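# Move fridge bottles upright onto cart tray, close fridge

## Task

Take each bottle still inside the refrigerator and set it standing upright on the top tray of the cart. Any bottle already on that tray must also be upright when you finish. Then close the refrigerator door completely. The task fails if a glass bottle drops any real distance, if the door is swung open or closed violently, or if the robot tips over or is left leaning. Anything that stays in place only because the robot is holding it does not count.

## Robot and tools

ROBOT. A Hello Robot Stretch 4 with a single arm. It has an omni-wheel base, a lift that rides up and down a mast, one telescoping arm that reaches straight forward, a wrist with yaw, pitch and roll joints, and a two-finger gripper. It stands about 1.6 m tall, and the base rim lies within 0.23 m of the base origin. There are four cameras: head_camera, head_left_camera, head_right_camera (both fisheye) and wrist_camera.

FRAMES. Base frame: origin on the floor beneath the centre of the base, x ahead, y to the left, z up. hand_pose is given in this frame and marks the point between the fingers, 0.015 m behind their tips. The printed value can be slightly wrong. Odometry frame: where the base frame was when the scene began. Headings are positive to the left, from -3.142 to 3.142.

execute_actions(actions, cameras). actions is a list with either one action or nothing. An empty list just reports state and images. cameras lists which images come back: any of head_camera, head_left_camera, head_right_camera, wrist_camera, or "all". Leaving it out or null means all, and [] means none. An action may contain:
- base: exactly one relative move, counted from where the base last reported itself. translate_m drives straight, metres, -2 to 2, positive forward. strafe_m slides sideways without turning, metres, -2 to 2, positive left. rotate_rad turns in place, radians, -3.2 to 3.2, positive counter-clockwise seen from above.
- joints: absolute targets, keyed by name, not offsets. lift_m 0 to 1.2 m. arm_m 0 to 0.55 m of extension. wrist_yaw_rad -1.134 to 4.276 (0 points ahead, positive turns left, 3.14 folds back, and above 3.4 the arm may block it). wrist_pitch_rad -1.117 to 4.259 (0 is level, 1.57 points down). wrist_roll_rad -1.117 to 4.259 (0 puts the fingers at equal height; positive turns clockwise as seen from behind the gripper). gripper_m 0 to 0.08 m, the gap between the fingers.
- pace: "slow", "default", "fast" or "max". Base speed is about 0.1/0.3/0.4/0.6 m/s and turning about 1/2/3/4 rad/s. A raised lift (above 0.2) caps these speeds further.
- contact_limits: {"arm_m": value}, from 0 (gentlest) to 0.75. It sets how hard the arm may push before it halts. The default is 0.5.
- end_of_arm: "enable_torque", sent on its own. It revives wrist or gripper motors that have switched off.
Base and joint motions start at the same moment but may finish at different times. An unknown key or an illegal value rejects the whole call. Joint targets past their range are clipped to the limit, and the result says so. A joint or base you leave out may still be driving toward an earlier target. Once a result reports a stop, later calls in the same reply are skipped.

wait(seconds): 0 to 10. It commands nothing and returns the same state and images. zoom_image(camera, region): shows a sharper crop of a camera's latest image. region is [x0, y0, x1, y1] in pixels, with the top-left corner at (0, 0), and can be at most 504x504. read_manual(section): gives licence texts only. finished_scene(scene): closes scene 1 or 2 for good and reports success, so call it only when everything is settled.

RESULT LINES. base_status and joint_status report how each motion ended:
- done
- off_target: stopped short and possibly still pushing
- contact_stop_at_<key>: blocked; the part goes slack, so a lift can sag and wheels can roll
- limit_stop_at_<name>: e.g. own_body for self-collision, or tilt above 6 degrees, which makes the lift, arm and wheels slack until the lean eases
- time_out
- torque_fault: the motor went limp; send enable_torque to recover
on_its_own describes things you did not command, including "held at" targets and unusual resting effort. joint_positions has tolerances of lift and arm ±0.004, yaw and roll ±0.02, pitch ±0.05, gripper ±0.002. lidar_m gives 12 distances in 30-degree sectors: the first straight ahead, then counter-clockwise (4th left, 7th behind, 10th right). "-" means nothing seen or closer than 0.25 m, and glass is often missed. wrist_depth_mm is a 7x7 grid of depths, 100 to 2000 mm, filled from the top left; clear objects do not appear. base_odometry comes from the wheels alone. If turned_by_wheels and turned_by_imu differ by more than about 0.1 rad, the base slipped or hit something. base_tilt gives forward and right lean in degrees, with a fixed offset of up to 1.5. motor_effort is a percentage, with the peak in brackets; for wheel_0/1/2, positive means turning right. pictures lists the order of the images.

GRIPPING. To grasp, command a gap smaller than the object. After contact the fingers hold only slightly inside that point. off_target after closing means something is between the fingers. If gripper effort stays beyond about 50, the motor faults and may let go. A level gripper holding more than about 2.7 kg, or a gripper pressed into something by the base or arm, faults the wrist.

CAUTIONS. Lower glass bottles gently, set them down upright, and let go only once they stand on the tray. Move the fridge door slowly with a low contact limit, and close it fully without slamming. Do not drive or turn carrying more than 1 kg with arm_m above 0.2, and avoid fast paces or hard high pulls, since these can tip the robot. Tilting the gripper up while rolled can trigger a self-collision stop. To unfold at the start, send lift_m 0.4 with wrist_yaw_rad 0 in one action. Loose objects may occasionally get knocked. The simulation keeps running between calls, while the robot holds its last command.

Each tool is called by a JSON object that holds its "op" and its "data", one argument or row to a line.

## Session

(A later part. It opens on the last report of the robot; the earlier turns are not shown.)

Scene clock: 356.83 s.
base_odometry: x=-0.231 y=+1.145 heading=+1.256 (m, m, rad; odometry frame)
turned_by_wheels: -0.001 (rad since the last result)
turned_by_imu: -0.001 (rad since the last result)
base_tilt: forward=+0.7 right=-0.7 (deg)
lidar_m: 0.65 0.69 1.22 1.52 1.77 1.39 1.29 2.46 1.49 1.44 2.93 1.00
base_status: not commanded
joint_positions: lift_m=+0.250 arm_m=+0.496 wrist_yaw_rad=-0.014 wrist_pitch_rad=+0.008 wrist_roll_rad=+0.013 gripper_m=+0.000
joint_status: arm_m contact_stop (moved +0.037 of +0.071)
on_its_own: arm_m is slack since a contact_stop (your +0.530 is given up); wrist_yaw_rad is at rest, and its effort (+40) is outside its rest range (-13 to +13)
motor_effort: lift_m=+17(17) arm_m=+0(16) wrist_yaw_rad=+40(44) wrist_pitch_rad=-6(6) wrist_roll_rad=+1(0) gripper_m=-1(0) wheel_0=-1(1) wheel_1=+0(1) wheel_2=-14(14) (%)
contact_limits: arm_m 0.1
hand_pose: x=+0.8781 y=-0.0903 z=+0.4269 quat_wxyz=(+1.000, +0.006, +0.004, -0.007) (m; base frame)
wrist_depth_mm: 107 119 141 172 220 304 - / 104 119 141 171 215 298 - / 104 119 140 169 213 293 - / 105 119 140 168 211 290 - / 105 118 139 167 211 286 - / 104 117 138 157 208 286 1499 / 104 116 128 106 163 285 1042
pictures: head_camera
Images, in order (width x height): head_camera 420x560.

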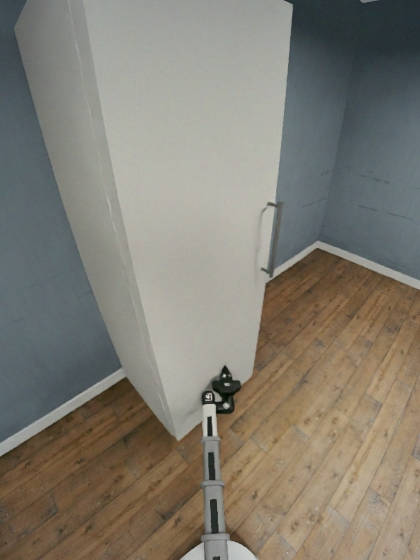

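{"op": "execute_actions", "data": {
  "actions": [
    {"joints":{"arm_m":0.3}}
  ]
}}

{"op": "zoom_image", "data": {
  "camera": "head_camera",
  "region": [110, 330, 290, 460]
}}

Scene clock: 369.63 s.
base_odometry: x=-0.231 y=+1.145 heading=+1.257 (m, m, rad; odometry frame)
turned_by_wheels: +0.001 (rad since the last result)
turned_by_imu: +0.002 (rad since the last result)
base_tilt: forward=+0.8 right=-0.8 (deg)
lidar_m: 0.66 0.67 1.19 1.52 1.76 1.42 1.30 2.46 1.48 1.44 2.94 1.01
base_status: not commanded
joint_positions: lift_m=+0.250 arm_m=+0.301 wrist_yaw_rad=+0.000 wrist_pitch_rad=+0.008 wrist_roll_rad=+0.013 gripper_m=+0.000
joint_status: all done
motor_effort: lift_m=+17(17) arm_m=-7(8) wrist_yaw_rad=+0(38) wrist_pitch_rad=-7(8) wrist_roll_rad=-1(0) gripper_m=-1(1) wheel_0=-1(5) wheel_1=-1(2) wheel_2=-1(14) (%)
hand_pose: x=+0.6848 y=-0.0874 z=+0.4268 quat_wxyz=(+1.000, +0.006, +0.004, +0.000) (m; base frame)
wrist_depth_mm: 224 255 303 364 459 - - / 224 255 300 359 452 - - / 223 254 298 357 445 1983 - / 222 253 297 355 449 1983 - / 221 252 294 353 439 1921 - / 221 250 294 332 436 1576 1499 / 219 250 272 106 282 1025 1042
pictures: head_camera, head_left_camera, head_right_camera, wrist_camera
Images, in order (width x height): head_camera 420x560, head_left_camera 420x672, head_right_camera 420x672, wrist_camera 616x392.

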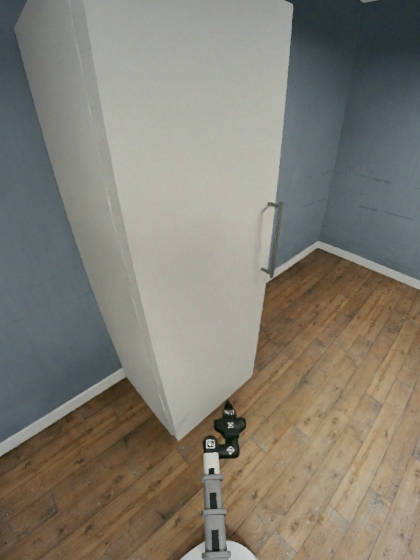

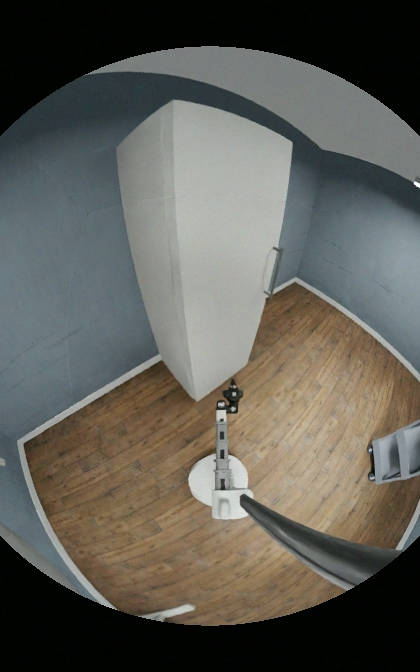

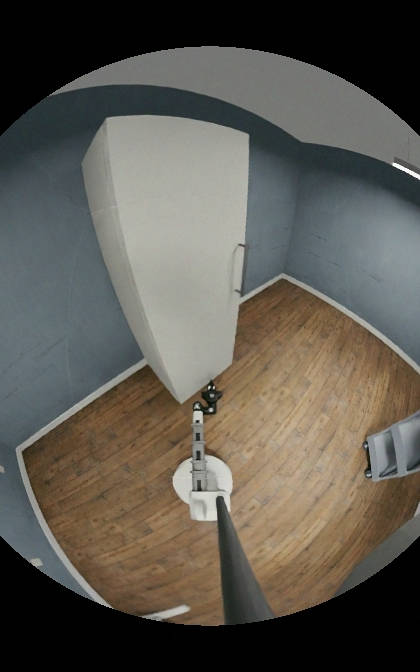

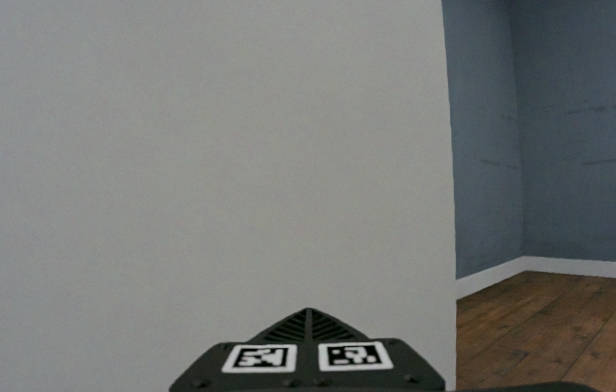

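Region (110, 330, 290, 460) of head_camera's 420x560 image, scaled by 2.800, with more detail than that image has.

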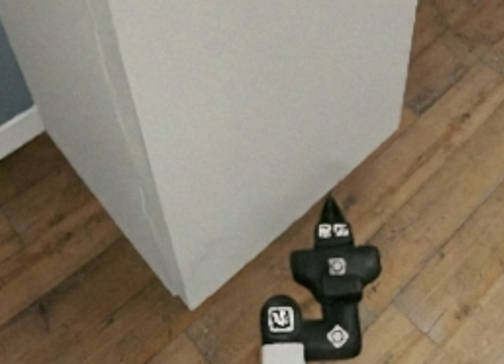

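{"op": "execute_actions", "data": {
  "actions": [
    {"base":{"rotate_rad":-0.9},"joints":{"arm_m":0.2},"pace":"fast"}
  ],
  "cameras": ["head_camera","head_left_camera"]
}}

Scene clock: 380.13 s.
base_odometry: x=-0.231 y=+1.145 heading=+0.357 (m, m, rad; odometry frame)
turned_by_wheels: -0.900 (rad since the last result)
turned_by_imu: -0.890 (rad since the last result)
base_tilt: forward=+0.7 right=-0.8 (deg)
lidar_m: 2.94 0.88 0.67 1.01 1.27 1.75 1.76 1.29 1.40 2.44 1.43 1.45
base_status: done
joint_positions: lift_m=+0.250 arm_m=+0.201 wrist_yaw_rad=+0.000 wrist_pitch_rad=+0.008 wrist_roll_rad=+0.013 gripper_m=+0.000
joint_status: all done
motor_effort: lift_m=+18(18) arm_m=-7(8) wrist_yaw_rad=+1(3) wrist_pitch_rad=-8(8) wrist_roll_rad=-1(3) gripper_m=-2(2) wheel_0=-1(6) wheel_1=+0(9) wheel_2=-1(8) (%)
hand_pose: x=+0.5848 y=-0.0875 z=+0.4267 quat_wxyz=(+1.000, +0.006, +0.004, +0.000) (m; base frame)
wrist_depth_mm: 1983 - - - - - - / 1983 - - - - - - / 1921 - - - - - - / 1921 - - - - - - / 1983 - - - - - - / 1756 1756 1756 1756 1618 1537 1499 / 1160 1118 1182 106 580 1042 1042
pictures: head_camera, head_left_camera
Images, in order (width x height): head_camera 420x560, head_left_camera 420x672.

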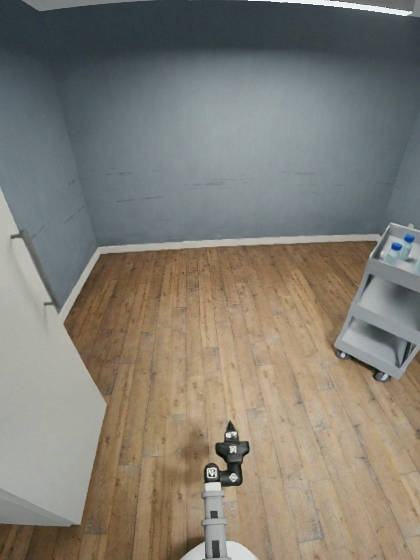

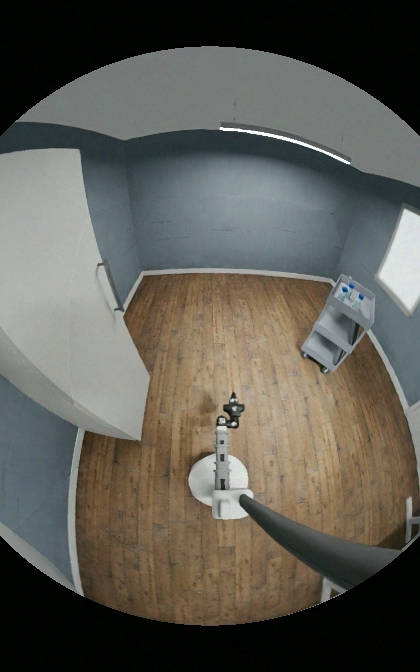

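{"op": "finished_scene", "data": {
  "scene": 2
}}

The scene is finished: the task was done.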